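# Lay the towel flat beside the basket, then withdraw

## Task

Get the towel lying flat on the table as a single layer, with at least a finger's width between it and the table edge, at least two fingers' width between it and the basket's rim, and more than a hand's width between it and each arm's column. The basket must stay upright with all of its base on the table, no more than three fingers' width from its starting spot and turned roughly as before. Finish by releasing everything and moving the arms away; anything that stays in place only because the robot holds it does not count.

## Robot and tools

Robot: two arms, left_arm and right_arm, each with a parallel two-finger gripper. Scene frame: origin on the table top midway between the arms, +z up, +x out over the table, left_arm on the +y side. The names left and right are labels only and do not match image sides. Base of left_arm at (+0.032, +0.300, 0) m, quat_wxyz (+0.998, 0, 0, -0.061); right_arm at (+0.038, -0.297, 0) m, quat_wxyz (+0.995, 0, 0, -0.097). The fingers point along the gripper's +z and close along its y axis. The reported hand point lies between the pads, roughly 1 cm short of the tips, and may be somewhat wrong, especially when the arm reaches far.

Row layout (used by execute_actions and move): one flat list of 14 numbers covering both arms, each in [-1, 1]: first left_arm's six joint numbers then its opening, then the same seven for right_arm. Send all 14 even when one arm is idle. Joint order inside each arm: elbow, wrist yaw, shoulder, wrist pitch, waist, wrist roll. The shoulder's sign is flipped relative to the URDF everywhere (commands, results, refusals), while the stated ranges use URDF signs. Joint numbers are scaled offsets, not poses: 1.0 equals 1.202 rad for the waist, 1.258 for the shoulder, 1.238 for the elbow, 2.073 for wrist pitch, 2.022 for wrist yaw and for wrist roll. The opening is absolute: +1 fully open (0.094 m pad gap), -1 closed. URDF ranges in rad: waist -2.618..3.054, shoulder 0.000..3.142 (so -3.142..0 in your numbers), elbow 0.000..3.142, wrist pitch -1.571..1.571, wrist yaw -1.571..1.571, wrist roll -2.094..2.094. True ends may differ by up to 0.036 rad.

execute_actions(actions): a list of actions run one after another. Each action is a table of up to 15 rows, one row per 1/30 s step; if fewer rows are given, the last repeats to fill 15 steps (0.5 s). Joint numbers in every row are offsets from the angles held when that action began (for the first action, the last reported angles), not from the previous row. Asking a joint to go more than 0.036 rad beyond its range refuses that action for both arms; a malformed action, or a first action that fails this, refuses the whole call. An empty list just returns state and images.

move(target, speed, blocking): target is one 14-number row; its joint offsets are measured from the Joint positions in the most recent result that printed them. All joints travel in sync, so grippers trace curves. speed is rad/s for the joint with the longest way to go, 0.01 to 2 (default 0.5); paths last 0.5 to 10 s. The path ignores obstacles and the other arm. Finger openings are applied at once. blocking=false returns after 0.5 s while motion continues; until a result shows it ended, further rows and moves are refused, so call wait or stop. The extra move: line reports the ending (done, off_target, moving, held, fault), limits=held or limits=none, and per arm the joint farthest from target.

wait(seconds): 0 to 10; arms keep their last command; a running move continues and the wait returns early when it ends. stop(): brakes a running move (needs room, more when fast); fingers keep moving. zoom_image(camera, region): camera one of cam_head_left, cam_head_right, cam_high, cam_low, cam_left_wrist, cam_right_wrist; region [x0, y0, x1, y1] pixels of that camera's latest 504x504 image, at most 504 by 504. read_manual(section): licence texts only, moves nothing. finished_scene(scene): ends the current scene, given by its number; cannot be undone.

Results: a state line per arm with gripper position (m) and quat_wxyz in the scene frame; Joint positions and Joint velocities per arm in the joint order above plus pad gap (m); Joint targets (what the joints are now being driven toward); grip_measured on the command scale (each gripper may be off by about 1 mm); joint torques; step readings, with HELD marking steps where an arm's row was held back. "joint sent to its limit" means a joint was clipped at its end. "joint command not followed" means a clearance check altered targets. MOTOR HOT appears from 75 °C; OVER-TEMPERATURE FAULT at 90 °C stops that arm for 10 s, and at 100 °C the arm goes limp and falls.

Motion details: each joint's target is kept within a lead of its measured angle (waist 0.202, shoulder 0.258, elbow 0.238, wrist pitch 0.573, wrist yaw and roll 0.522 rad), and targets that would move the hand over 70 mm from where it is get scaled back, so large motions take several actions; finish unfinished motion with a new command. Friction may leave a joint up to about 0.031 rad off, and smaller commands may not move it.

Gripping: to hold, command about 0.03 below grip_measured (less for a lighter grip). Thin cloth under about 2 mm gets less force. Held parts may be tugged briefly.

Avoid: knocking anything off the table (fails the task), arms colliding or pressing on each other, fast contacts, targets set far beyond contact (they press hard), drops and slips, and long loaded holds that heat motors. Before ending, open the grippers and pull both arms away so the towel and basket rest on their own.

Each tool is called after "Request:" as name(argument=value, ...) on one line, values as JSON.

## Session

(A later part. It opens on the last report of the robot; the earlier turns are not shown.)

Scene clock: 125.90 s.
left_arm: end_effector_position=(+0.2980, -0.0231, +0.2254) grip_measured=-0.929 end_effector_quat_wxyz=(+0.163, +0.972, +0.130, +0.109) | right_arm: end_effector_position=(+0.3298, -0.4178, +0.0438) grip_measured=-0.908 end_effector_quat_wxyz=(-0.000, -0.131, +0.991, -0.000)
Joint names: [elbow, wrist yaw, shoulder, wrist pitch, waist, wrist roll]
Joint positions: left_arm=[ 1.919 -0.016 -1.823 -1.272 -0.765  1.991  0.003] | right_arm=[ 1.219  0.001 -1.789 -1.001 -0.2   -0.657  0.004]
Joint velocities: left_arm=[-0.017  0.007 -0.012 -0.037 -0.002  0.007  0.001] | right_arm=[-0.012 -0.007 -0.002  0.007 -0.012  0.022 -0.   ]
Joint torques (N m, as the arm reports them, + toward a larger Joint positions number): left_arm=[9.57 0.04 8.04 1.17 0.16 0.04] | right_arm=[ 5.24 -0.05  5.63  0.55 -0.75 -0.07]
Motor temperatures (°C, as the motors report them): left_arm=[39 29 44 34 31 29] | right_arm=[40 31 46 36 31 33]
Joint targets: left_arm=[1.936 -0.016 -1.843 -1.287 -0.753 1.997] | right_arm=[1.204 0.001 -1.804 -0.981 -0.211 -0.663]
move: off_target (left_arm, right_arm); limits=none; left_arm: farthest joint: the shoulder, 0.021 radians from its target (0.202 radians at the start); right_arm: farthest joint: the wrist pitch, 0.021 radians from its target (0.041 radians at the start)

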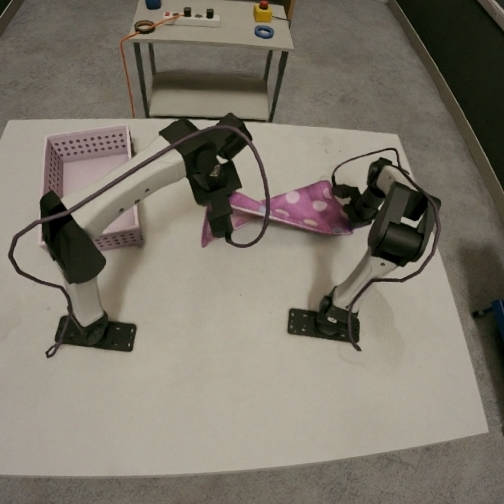

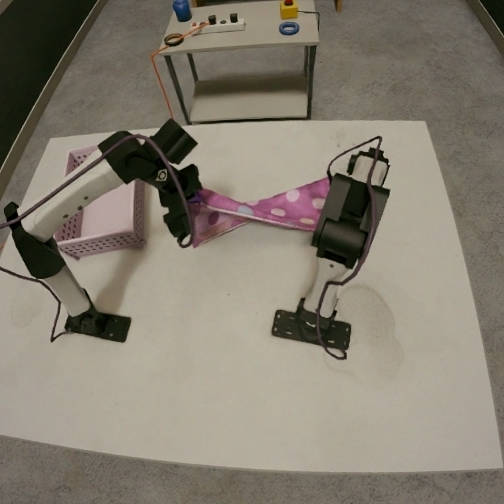

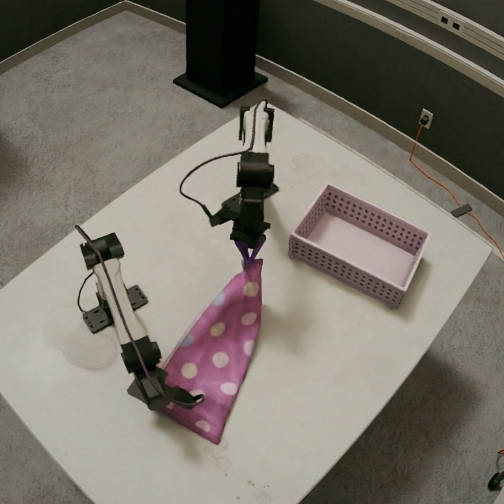

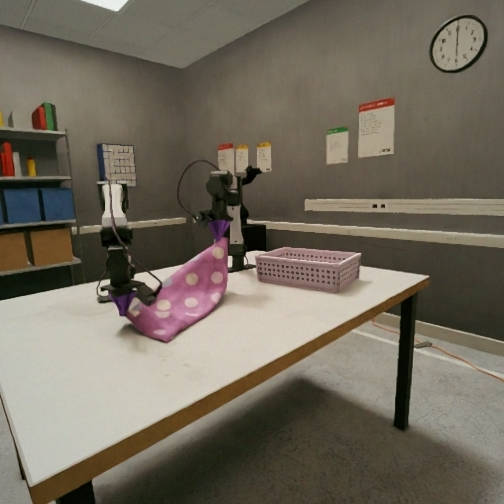

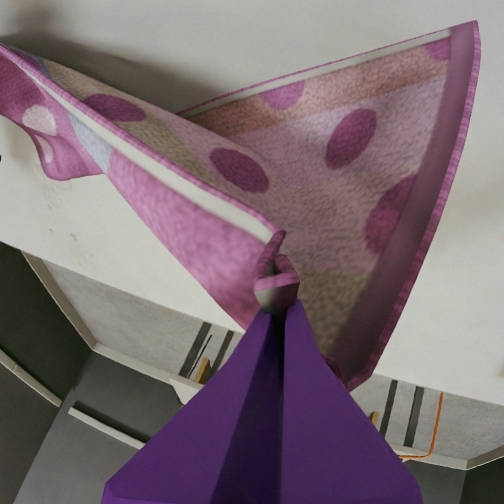

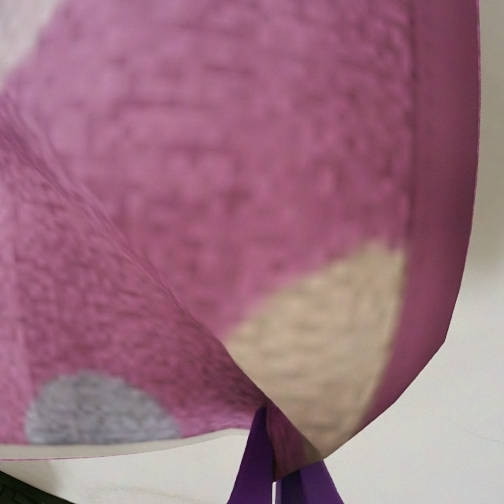

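Request:
move(target=[-0.2,0,0.08,0.03,-0.3,-0.25,-1, 0,0,0,0,0,-0.1,-1], speed=0.9)

Scene clock: 130.73 s.
left_arm: end_effector_position=(+0.1579, -0.0658, +0.1910) grip_measured=-0.929 end_effector_quat_wxyz=(+0.156, +0.967, +0.199, +0.028) | right_arm: end_effector_position=(+0.3299, -0.4178, +0.0438) grip_measured=-0.908 end_effector_quat_wxyz=(-0.000, -0.228, +0.974, -0.001)
Joint names: [elbow, wrist yaw, shoulder, wrist pitch, waist, wrist roll]
Joint positions: left_arm=[ 1.695 -0.017 -1.733 -1.215 -1.123  1.494  0.003] | right_arm=[ 1.219  0.001 -1.789 -1.001 -0.2   -0.853  0.004]
Joint velocities: left_arm=[-0.002 -0.066 -0.012 -0.007 -0.012 -0.007 -0.001] | right_arm=[ 0.012 -0.007 -0.002 -0.022 -0.007 -0.007  0.   ]
Joint torques (N m, as the arm reports them, + toward a larger Joint positions number): left_arm=[ 6.5   0.06  9.83  1.27 -0.85 -0.08] | right_arm=[ 6.39 -0.06  6.59  0.3   0.01 -0.04]
Motor temperatures (°C, as the motors report them): left_arm=[39 29 44 34 31 29] | right_arm=[40 31 46 35 31 33]
Joint targets: left_arm=[1.671 -0.016 -1.722 -1.210 -1.126 1.486] | right_arm=[1.219 0.001 -1.789 -1.001 -0.200 -0.859]
move: off_target (left_arm); limits=none; left_arm: farthest joint: the elbow, 0.024 radians from its target (0.247 radians at the start); right_arm: farthest joint: the wrist roll, 0.006 radians from its target (0.202 radians at the start)

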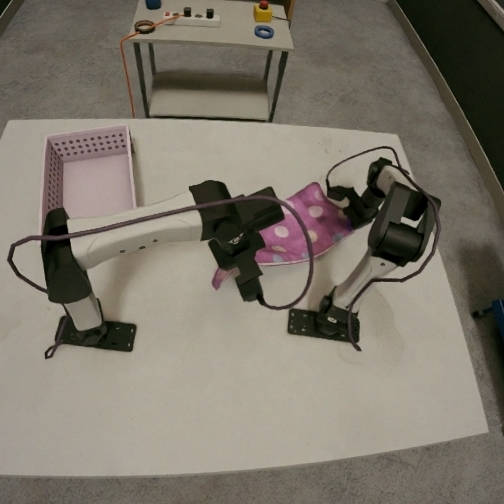

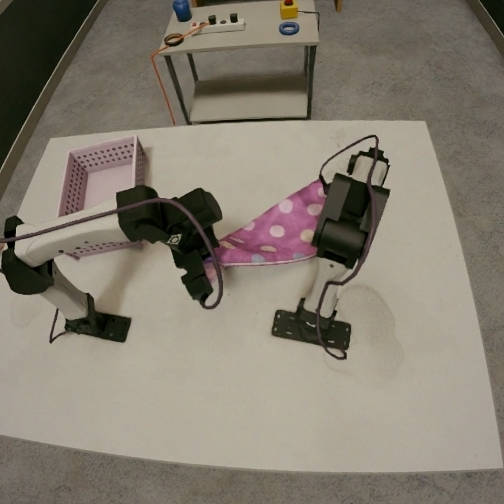

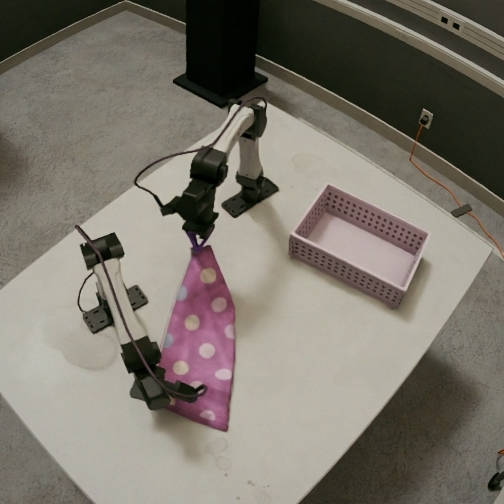

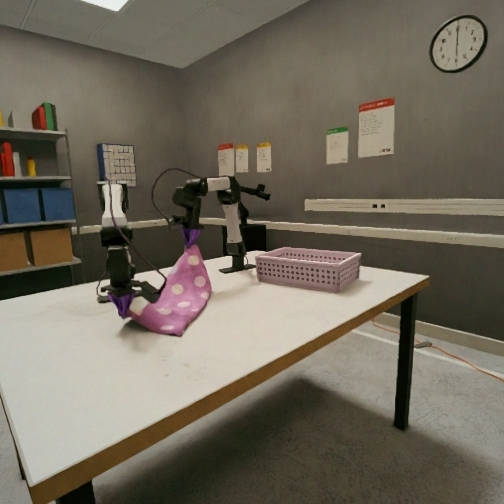

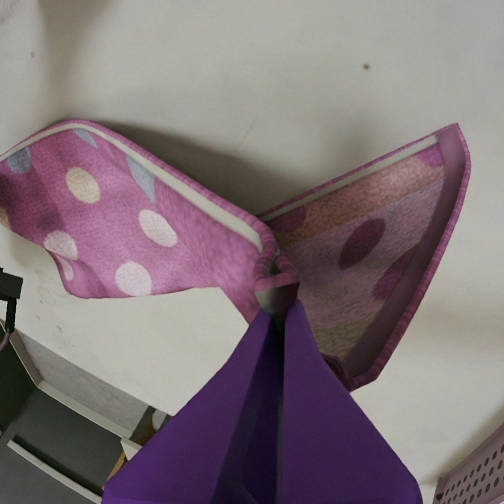

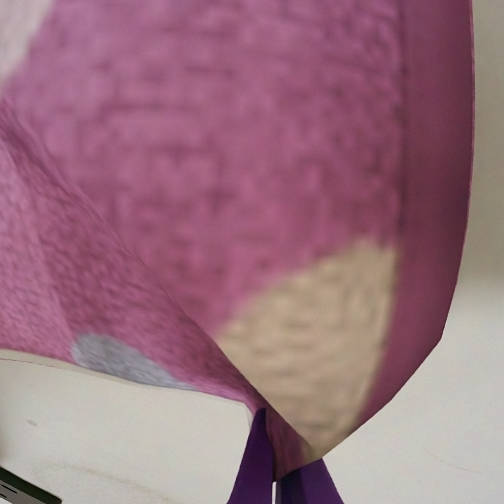

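Request:
move(target=[-0.3,0,-0.155,0.11,0.07,0,-1, 0,0,0,0,0,0,-1])

Request:
move(target=[0,0,0,0,0,0,0.2, 0,0,0,0,0,0,-1])

Request:
move(target=[-0.12,0,0.3,-0.08,0.15,-0.74,0.2, 0,0,0,0,0,0,-1], speed=1)

Scene clock: 139.77 s.
left_arm: end_effector_position=(+0.1692, -0.0186, +0.0319) grip_measured=-0.929 end_effector_quat_wxyz=(-0.004, +0.972, +0.236, +0.008) | right_arm: end_effector_position=(+0.3299, -0.4178, +0.0438) grip_measured=-0.908 end_effector_quat_wxyz=(-0.000, -0.228, +0.974, -0.001)
Joint names: [elbow, wrist yaw, shoulder, wrist pitch, waist, wrist roll]
Joint positions: left_arm=[ 1.341 -0.017 -1.92  -0.997 -1.049  1.493  0.003] | right_arm=[ 1.219  0.001 -1.789 -1.001 -0.2   -0.853  0.004]
Joint velocities: left_arm=[-0.007 -0.037  0.002  0.051 -0.007  0.037 -0.   ] | right_arm=[-0.017 -0.081 -0.002  0.051 -0.002  0.022 -0.   ]
Joint torques (N m, as the arm reports them, + toward a larger Joint positions number): left_arm=[ 6.11  0.05  9.16  0.52 -0.01  0.03] | right_arm=[ 6.4  -0.06  6.59  0.3   0.02  0.  ]
Motor temperatures (°C, as the motors report them): left_arm=[39 29 45 34 31 29] | right_arm=[40 31 45 35 31 33]
Joint targets: left_arm=[1.324 -0.017 -1.928 -0.987 -1.039 1.493] | right_arm=[1.219 0.001 -1.789 -1.001 -0.200 -0.853]
move: done; limits=none; left_arm: farthest joint: the elbow, 0.017 radians from its target (0.371 radians at the start); right_arm: farthest joint: the waist, 0.000 radians from its target (0.000 radians at the start)

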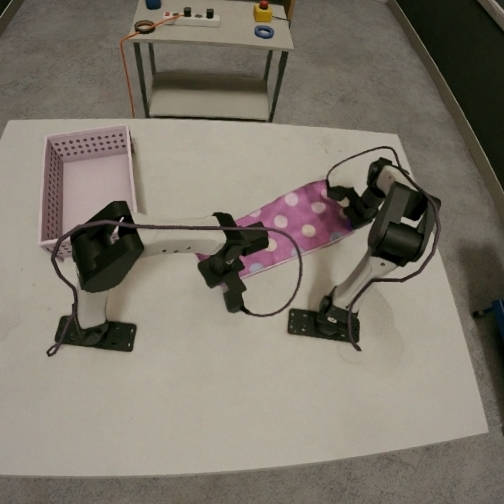

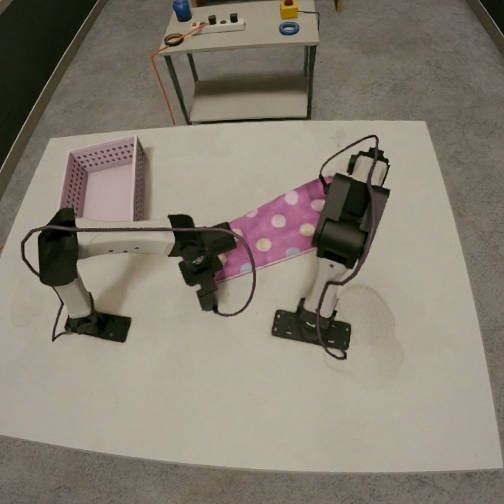

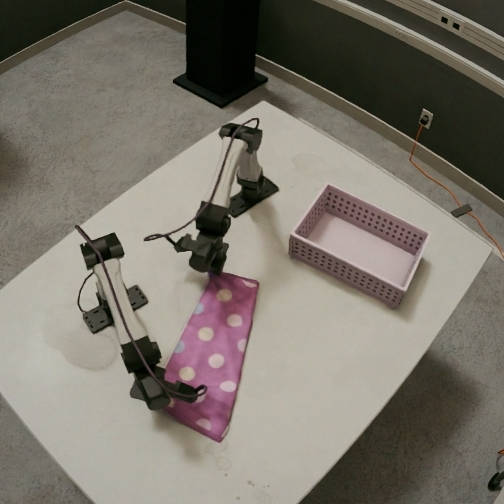

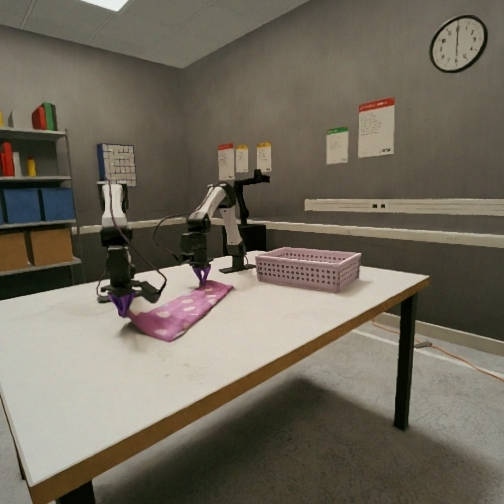

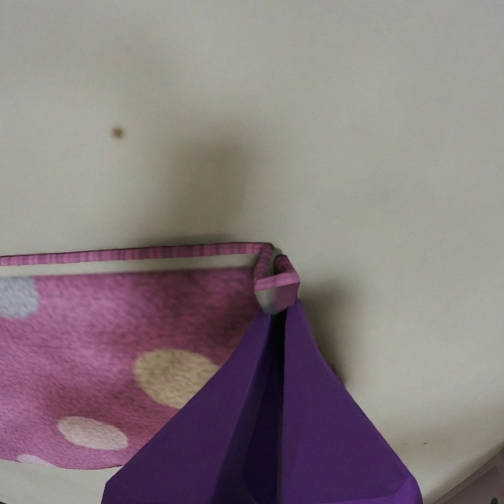

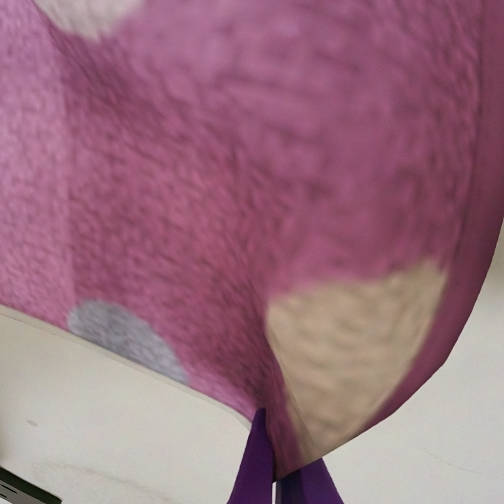

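Scene clock: 140.27 s.
left_arm: end_effector_position=(+0.1692, -0.0187, +0.0319) grip_measured=+0.199 end_effector_quat_wxyz=(-0.004, +0.972, +0.236, +0.008) | right_arm: end_effector_position=(+0.3299, -0.4178, +0.0438) grip_measured=-0.908 end_effector_quat_wxyz=(-0.000, -0.228, +0.974, -0.001)
Joint names: [elbow, wrist yaw, shoulder, wrist pitch, waist, wrist roll]
Joint positions: left_arm=[ 1.341 -0.017 -1.92  -0.997 -1.049  1.493  0.056] | right_arm=[ 1.219  0.001 -1.789 -1.001 -0.2   -0.853  0.004]
Joint velocities: left_arm=[-0.007  0.007  0.007 -0.022 -0.002 -0.037  0.001] | right_arm=[ 0.002  0.007 -0.012 -0.037 -0.012  0.022  0.   ]
Joint torques (N m, as the arm reports them, + toward a larger Joint positions number): left_arm=[ 7.43  0.05  9.91  0.41 -0.71  0.02] | right_arm=[ 6.41 -0.06  6.59  0.3   0.01  0.  ]
Motor temperatures (°C, as the motors report them): left_arm=[39 29 45 34 31 29] | right_arm=[40 31 45 35 31 33]
Joint targets: left_arm=[1.341 -0.017 -1.920 -0.997 -1.049 1.493] | right_arm=[1.219 0.001 -1.789 -1.001 -0.200 -0.853]
move: done; limits=none; left_arm: farthest joint: the waist, 0.000 radians from its target (0.000 radians at the start); right_arm: farthest joint: the waist, 0.000 radians from its target (0.000 radians at the start)

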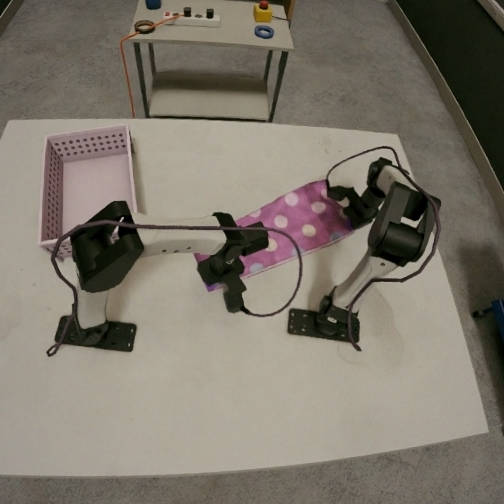

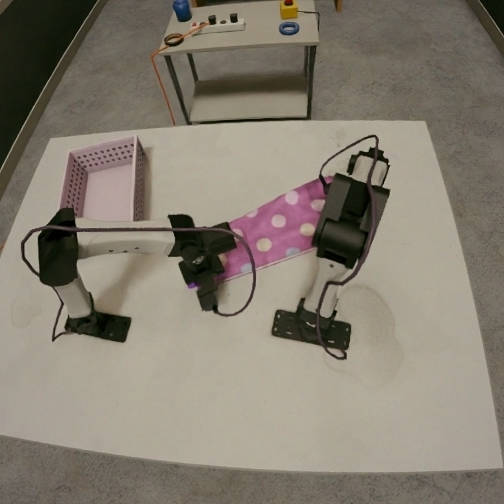

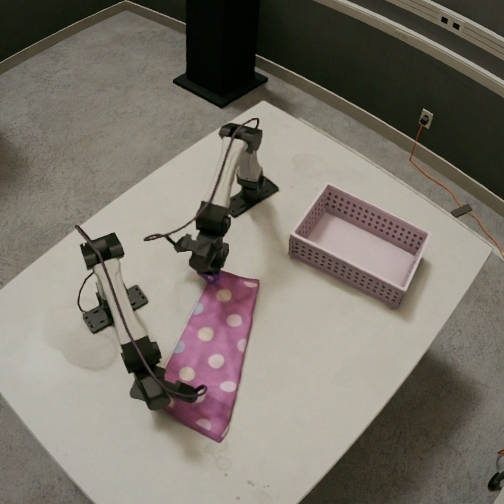

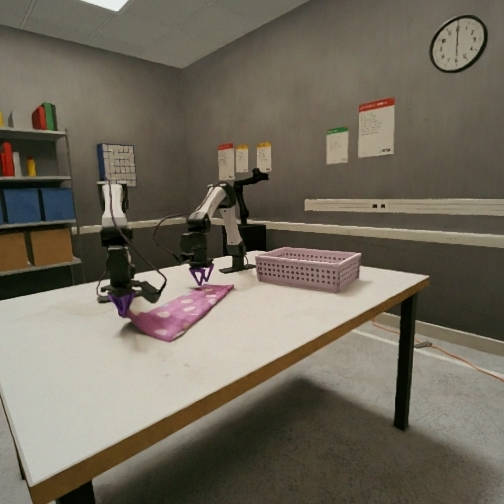

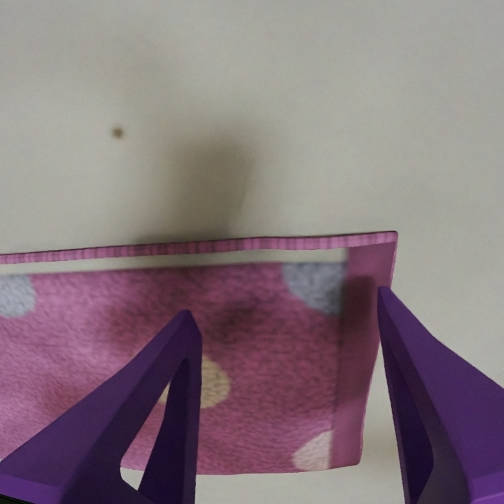

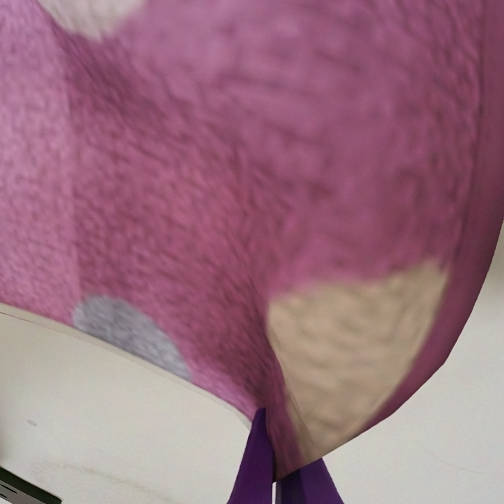

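Scene clock: 142.70 s.
left_arm: end_effector_position=(+0.1885, +0.0600, +0.1087) grip_measured=+0.199 end_effector_quat_wxyz=(+0.040, +0.481, +0.876, -0.012) | right_arm: end_effector_position=(+0.3299, -0.4178, +0.0438) grip_measured=-0.908 end_effector_quat_wxyz=(-0.000, -0.228, +0.974, -0.001)
Joint names: [elbow, wrist yaw, shoulder, wrist pitch, waist, wrist roll]
Joint positions: left_arm=[ 1.217 -0.017 -1.552 -1.154 -0.879  0.004  0.056] | right_arm=[ 1.219  0.001 -1.789 -1.001 -0.2   -0.853  0.004]
Joint velocities: left_arm=[-0.007 -0.037 -0.002  0.007  0.007 -0.007 -0.   ] | right_arm=[-0.002  0.022 -0.002 -0.007 -0.012 -0.007 -0.002]
Joint torques (N m, as the arm reports them, + toward a larger Joint positions number): left_arm=[ 6.19 -0.02  7.64  0.69  0.06 -0.06] | right_arm=[ 6.4  -0.06  6.58  0.3   0.02  0.  ]
Motor temperatures (°C, as the motors report them): left_arm=[39 29 45 34 31 29] | right_arm=[40 31 45 34 31 33]
Joint targets: left_arm=[1.192 -0.017 -1.542 -1.163 -0.869 -0.003] | right_arm=[1.219 0.001 -1.789 -1.001 -0.200 -0.853]
move: off_target (left_arm); limits=none; left_arm: farthest joint: the elbow, 0.025 radians from its target (0.148 radians at the start); right_arm: farthest joint: the waist, 0.000 radians from its target (0.000 radians at the start)

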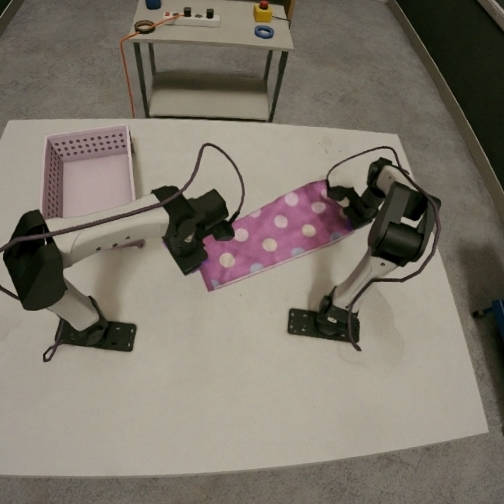

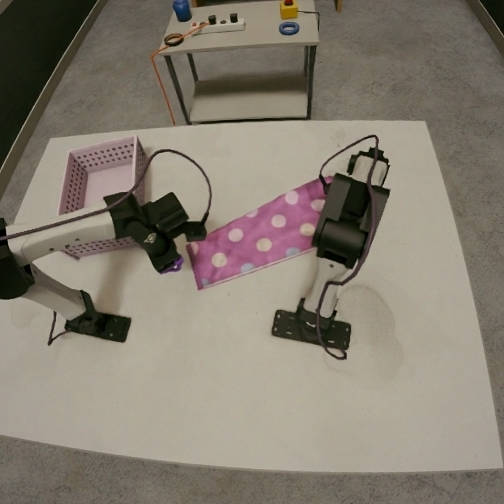

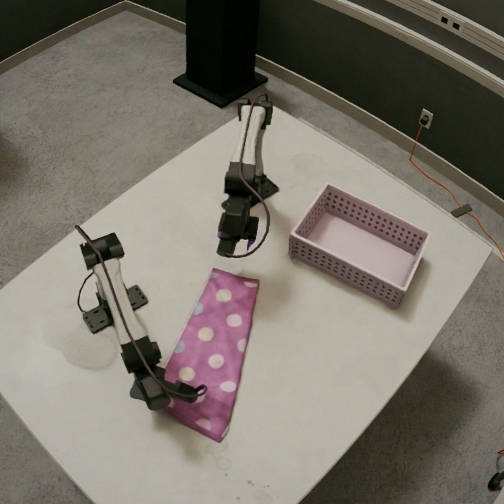

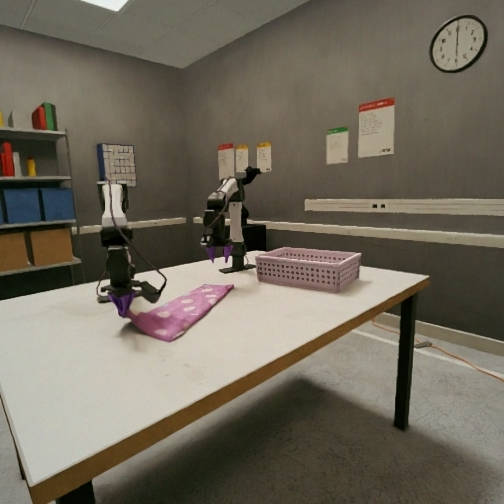

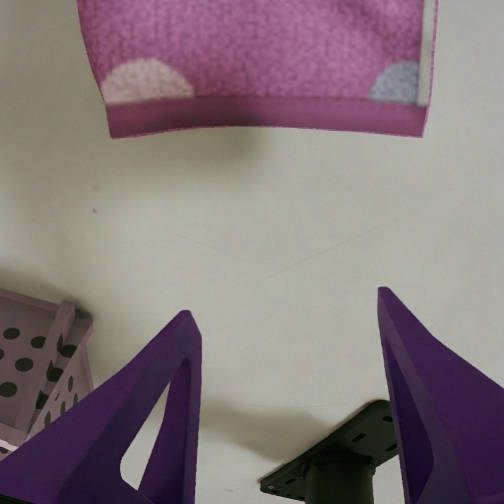

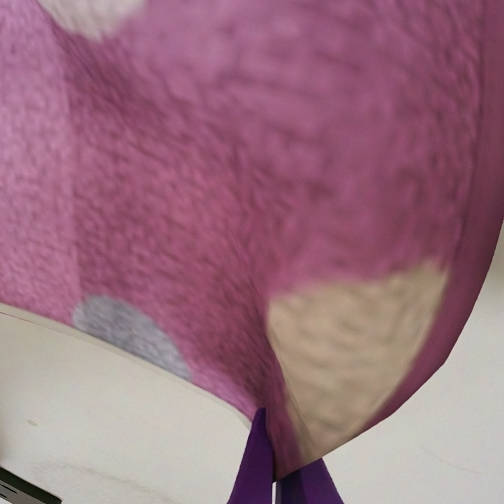

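Request:
move(target=[0.083,0,-0.258,0.073,-0.14,-0.76,0.2, 0,0,0,0,0,0,-1], speed=1)

Request:
move(target=[0,0,-0.075,0.015,0,0,0.2, 0,0,0,0,0,0,-1], speed=0.2)

Scene clock: 154.33 s.
left_arm: end_effector_position=(+0.1684, -0.0066, +0.0422) grip_measured=+0.199 end_effector_quat_wxyz=(+0.008, -0.182, +0.983, +0.000) | right_arm: end_effector_position=(+0.3299, -0.4178, +0.0438) grip_measured=-0.908 end_effector_quat_wxyz=(-0.000, -0.228, +0.974, -0.001)
Joint names: [elbow, wrist yaw, shoulder, wrist pitch, waist, wrist roll]
Joint positions: left_arm=[ 1.302 -0.017 -1.859 -1.011 -1.037 -1.526  0.056] | right_arm=[ 1.219  0.001 -1.789 -1.001 -0.2   -0.853  0.004]
Joint velocities: left_arm=[0.007 0.022 0.007 0.051 0.017 0.022 0.   ] | right_arm=[-0.002 -0.022  0.007  0.007  0.002 -0.081 -0.001]
Joint torques (N m, as the arm reports them, + toward a larger Joint positions number): left_arm=[ 8.94 -0.11  8.03  0.57 -1.44 -0.06] | right_arm=[ 6.39 -0.05  6.6   0.3   0.02  0.  ]
Motor temperatures (°C, as the motors report them): left_arm=[39 29 44 33 31 29] | right_arm=[40 31 44 34 31 33]
Joint targets: left_arm=[1.320 -0.017 -1.876 -1.002 -1.048 -1.533] | right_arm=[1.219 0.001 -1.789 -1.001 -0.200 -0.853]
move: done; limits=none; left_arm: farthest joint: the shoulder, 0.018 radians from its target (0.325 radians at the start); right_arm: farthest joint: the waist, 0.000 radians from its target (0.000 radians at the start)

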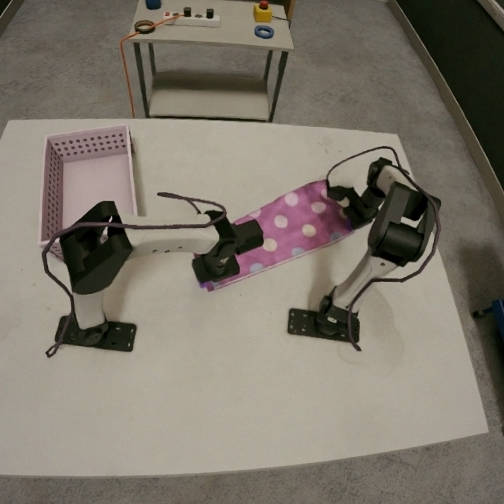

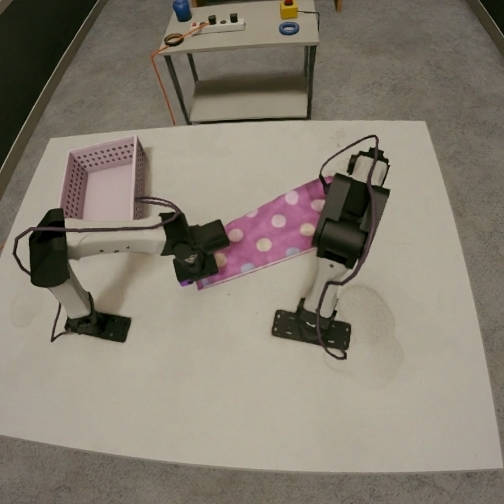

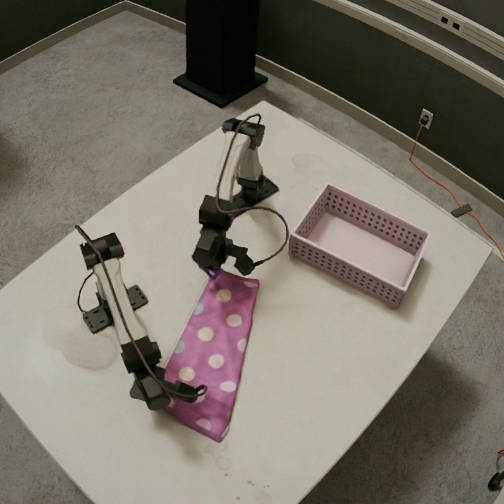

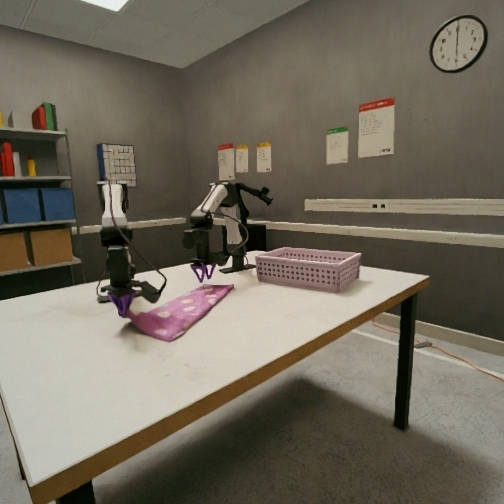

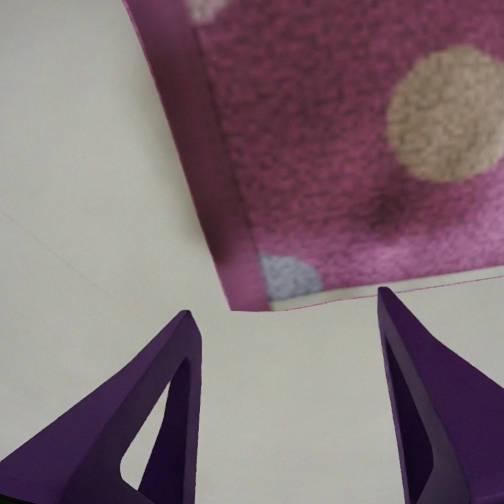

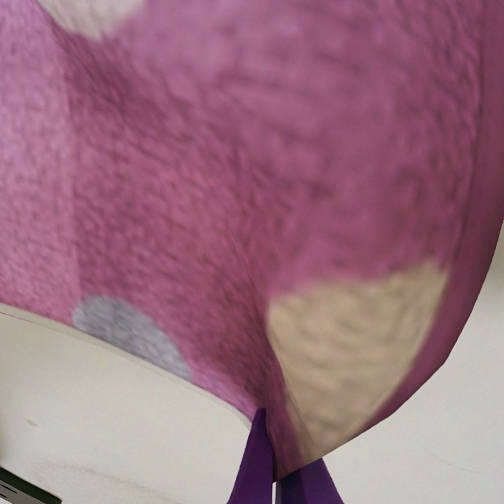

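Scene clock: 155.10 s.
left_arm: end_effector_position=(+0.1678, -0.0051, +0.0194) grip_measured=+0.199 end_effector_quat_wxyz=(+0.002, -0.182, +0.983, +0.027) | right_arm: end_effector_position=(+0.3299, -0.4178, +0.0438) grip_measured=-0.908 end_effector_quat_wxyz=(-0.000, -0.228, +0.974, -0.001)
Joint names: [elbow, wrist yaw, shoulder, wrist pitch, waist, wrist roll]
Joint positions: left_arm=[ 1.302 -0.017 -1.931 -0.993 -1.037 -1.526  0.056] | right_arm=[ 1.219  0.001 -1.789 -1.001 -0.2   -0.853  0.004]
Joint velocities: left_arm=[-0.017 -0.007 -0.007  0.022  0.017 -0.022 -0.001] | right_arm=[-0.007  0.007  0.007 -0.022  0.002  0.007  0.   ]
Joint torques (N m, as the arm reports them, + toward a larger Joint positions number): left_arm=[ 7.26 -0.11  8.1   0.48 -0.7   0.01] | right_arm=[ 6.4  -0.06  6.6   0.3   0.    0.  ]
Motor temperatures (°C, as the motors report them): left_arm=[39 29 44 33 31 29] | right_arm=[40 31 44 34 31 33]
Joint targets: left_arm=[1.302 -0.017 -1.953 -0.980 -1.037 -1.526] | right_arm=[1.219 0.001 -1.789 -1.001 -0.200 -0.853]
move: off_target (left_arm); limits=none; left_arm: farthest joint: the shoulder, 0.022 radians from its target (0.094 radians at the start); right_arm: farthest joint: the waist, 0.000 radians from its target (0.000 radians at the start)

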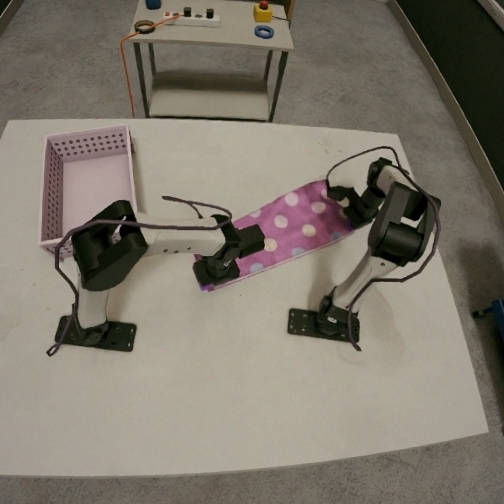

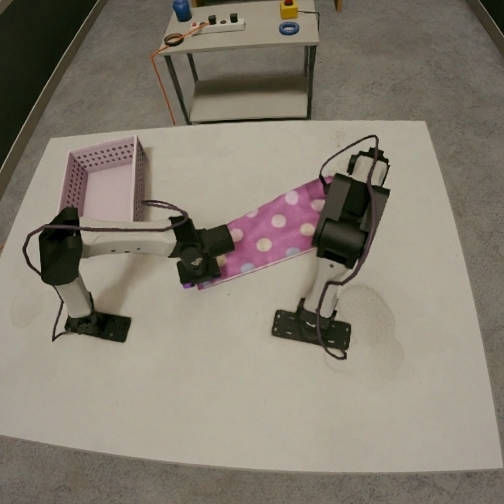

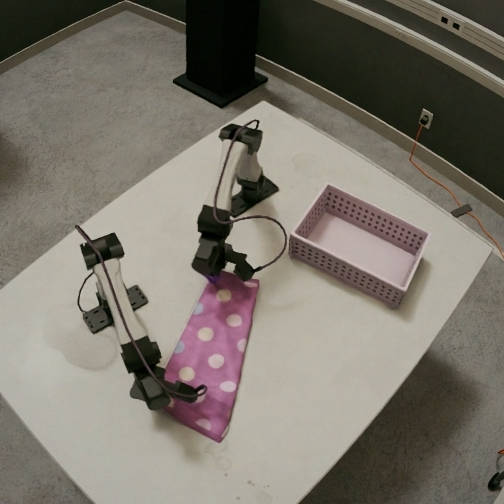

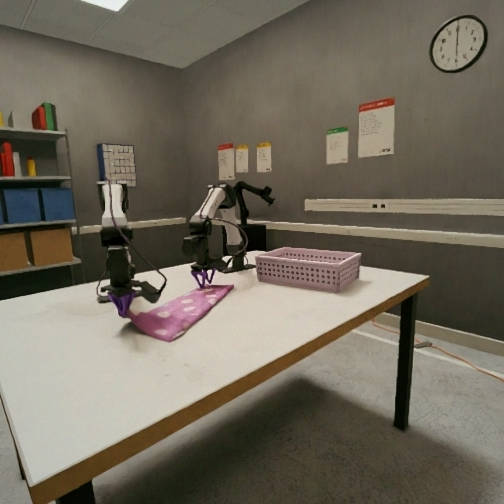

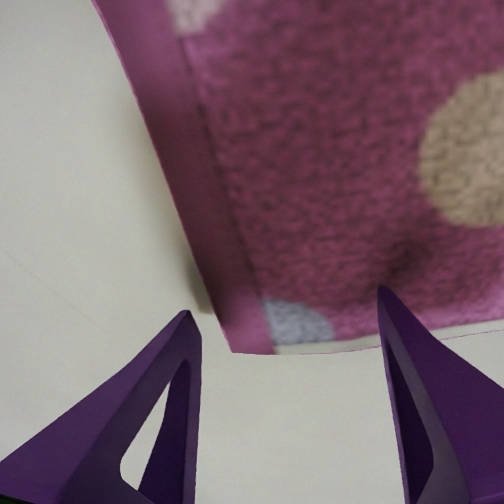

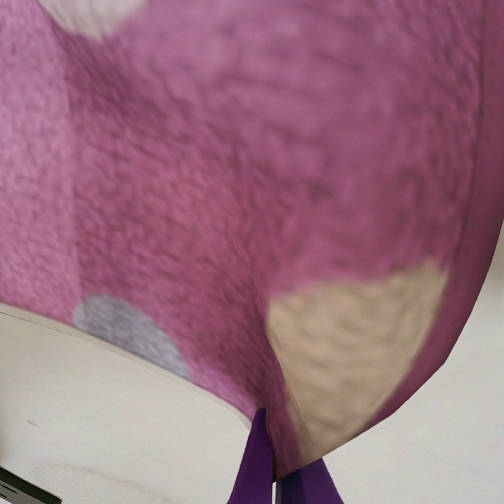

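Request:
execute_actions(actions=[[[0,0,-0.04,0,0,0,0.2,0,0,0,0,0.03,0,-1]],[[0,0,-0.035,0,0,0,-0.4,0,0,0,0,0.03,0,-1]],[[0,0,-0.035,0,0,0,-1,0,0,0,0,0,0,-1]],[[0,0,0.07,0,0,0,-1,0,0,0,0,0,0,-1]]])

Scene clock: 162.33 s.
left_arm: end_effector_position=(+0.1731, -0.0173, +0.0481) grip_measured=-0.998 end_effector_quat_wxyz=(+0.015, -0.183, +0.983, -0.029) | right_arm: end_effector_position=(+0.3361, -0.4019, +0.0438) grip_measured=-0.908 end_effector_quat_wxyz=(-0.001, -0.255, +0.967, -0.001)
Joint names: [elbow, wrist yaw, shoulder, wrist pitch, waist, wrist roll]
Joint positions: left_arm=[ 1.302 -0.017 -1.841 -0.968 -1.037 -1.526  0.   ] | right_arm=[ 1.219  0.003 -1.789 -1.001 -0.145 -0.853  0.004]
Joint velocities: left_arm=[-0.002  0.066  0.012  0.007 -0.002  0.037  0.001] | right_arm=[ 0.012  0.051 -0.002 -0.037 -0.012  0.007 -0.   ]
Joint torques (N m, as the arm reports them, + toward a larger Joint positions number): left_arm=[ 7.77 -0.1   8.91  0.63 -0.7   0.02] | right_arm=[ 6.4  -0.05  6.59  0.31  0.02  0.  ]
Motor temperatures (°C, as the motors report them): left_arm=[39 29 44 33 31 29] | right_arm=[40 31 44 34 31 33]
Joint targets: left_arm=[1.302 -0.017 -1.847 -0.968 -1.037 -1.526] | right_arm=[1.219 0.003 -1.789 -1.001 -0.145 -0.853]
Step readings (joint positions; steps 1 to 15: 1st action; 16 to 30: 2nd action; 31 to 45: 3rd action; 46 to 60: 4th action):
0: left_arm=[1.302 -0.017 -1.931 -0.993 -1.037 -1.526] | right_arm=[1.219 0.001 -1.789 -1.001 -0.200 -0.853]
1: left_arm=[1.302 -0.017 -1.932 -0.994 -1.037 -1.526] | right_arm=[1.219 0.002 -1.789 -1.001 -0.198 -0.853]
2: left_arm=[1.302 -0.017 -1.933 -0.994 -1.037 -1.526] | right_arm=[1.219 0.002 -1.789 -1.001 -0.193 -0.853]
4: left_arm=[1.302 -0.017 -1.933 -0.994 -1.037 -1.526] | right_arm=[1.219 0.002 -1.789 -1.001 -0.180 -0.853]
8: left_arm=[1.302 -0.017 -1.933 -0.994 -1.037 -1.526] | right_arm=[1.219 0.002 -1.789 -1.001 -0.173 -0.853]
15: left_arm=[1.302 -0.017 -1.933 -0.994 -1.037 -1.526] | right_arm=[1.219 0.002 -1.789 -1.001 -0.173 -0.853]
16: left_arm=[1.302 -0.017 -1.933 -0.993 -1.037 -1.526] | right_arm=[1.219 0.003 -1.789 -1.001 -0.170 -0.853]
17: left_arm=[1.302 -0.017 -1.933 -0.985 -1.037 -1.526] | right_arm=[1.219 0.003 -1.789 -1.001 -0.165 -0.853]
19: left_arm=[1.302 -0.017 -1.935 -0.978 -1.037 -1.526] | right_arm=[1.219 0.003 -1.789 -1.001 -0.152 -0.853]
23: left_arm=[1.302 -0.017 -1.935 -0.976 -1.037 -1.526] | right_arm=[1.219 0.003 -1.789 -1.001 -0.145 -0.853]
30: left_arm=[1.302 -0.017 -1.935 -0.976 -1.037 -1.526] | right_arm=[1.219 0.003 -1.789 -1.001 -0.145 -0.853]
31: left_arm=[1.302 -0.017 -1.935 -0.974 -1.037 -1.526] | right_arm=[1.219 0.003 -1.789 -1.001 -0.145 -0.853]
32: left_arm=[1.302 -0.017 -1.935 -0.969 -1.037 -1.526] | right_arm=[1.219 0.003 -1.789 -1.001 -0.145 -0.853]
34: left_arm=[1.302 -0.017 -1.935 -0.968 -1.037 -1.526] | right_arm=[1.219 0.003 -1.789 -1.001 -0.145 -0.853]
38: left_arm=[1.302 -0.017 -1.935 -0.968 -1.037 -1.526] | right_arm=[1.219 0.003 -1.789 -1.001 -0.145 -0.853]
45: left_arm=[1.302 -0.017 -1.935 -0.968 -1.037 -1.526] | right_arm=[1.219 0.003 -1.789 -1.001 -0.145 -0.853]
46: left_arm=[1.302 -0.017 -1.926 -0.965 -1.037 -1.526] | right_arm=[1.219 0.003 -1.789 -1.001 -0.145 -0.853]
47: left_arm=[1.302 -0.017 -1.912 -0.968 -1.037 -1.526] | right_arm=[1.219 0.003 -1.789 -1.001 -0.145 -0.853]
49: left_arm=[1.302 -0.017 -1.873 -0.968 -1.037 -1.526] | right_arm=[1.219 0.003 -1.789 -1.001 -0.145 -0.853]
53: left_arm=[1.302 -0.017 -1.841 -0.968 -1.037 -1.526] | right_arm=[1.219 0.003 -1.789 -1.001 -0.145 -0.853]
60: Joint positions above

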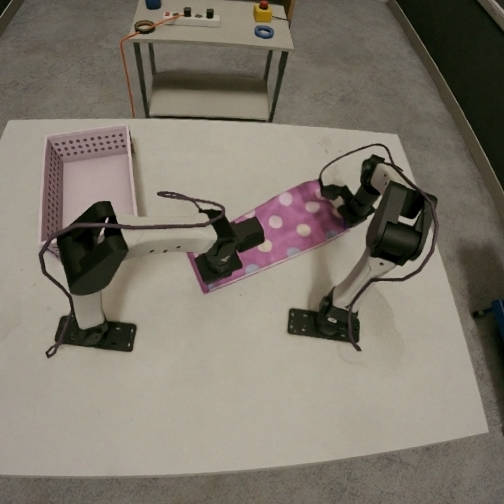

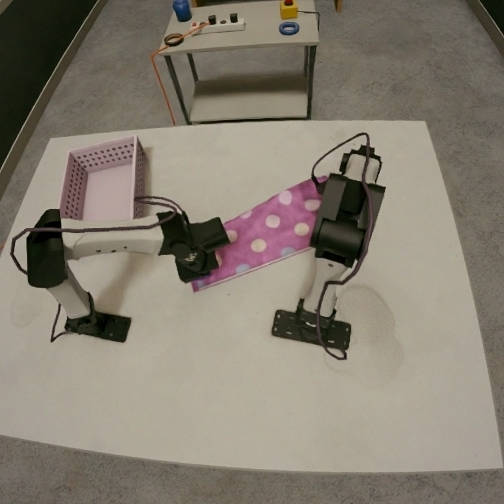

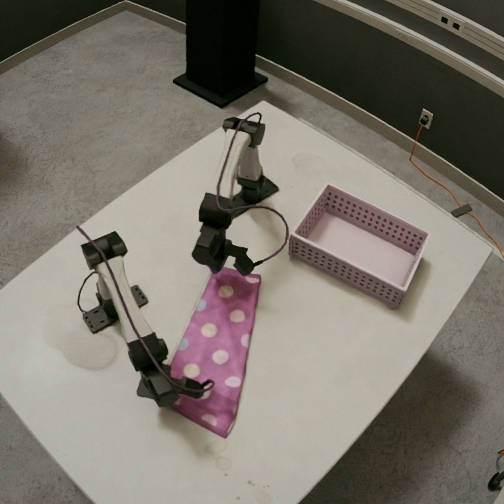

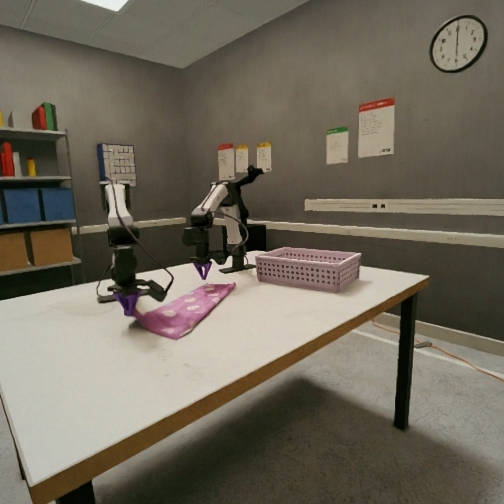

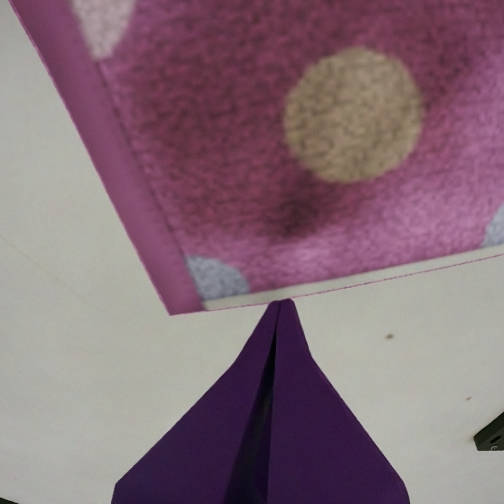

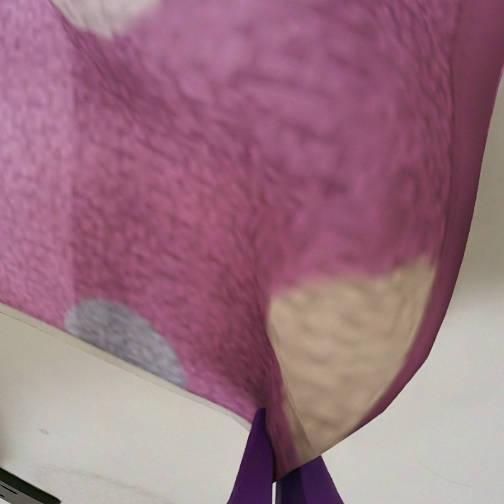

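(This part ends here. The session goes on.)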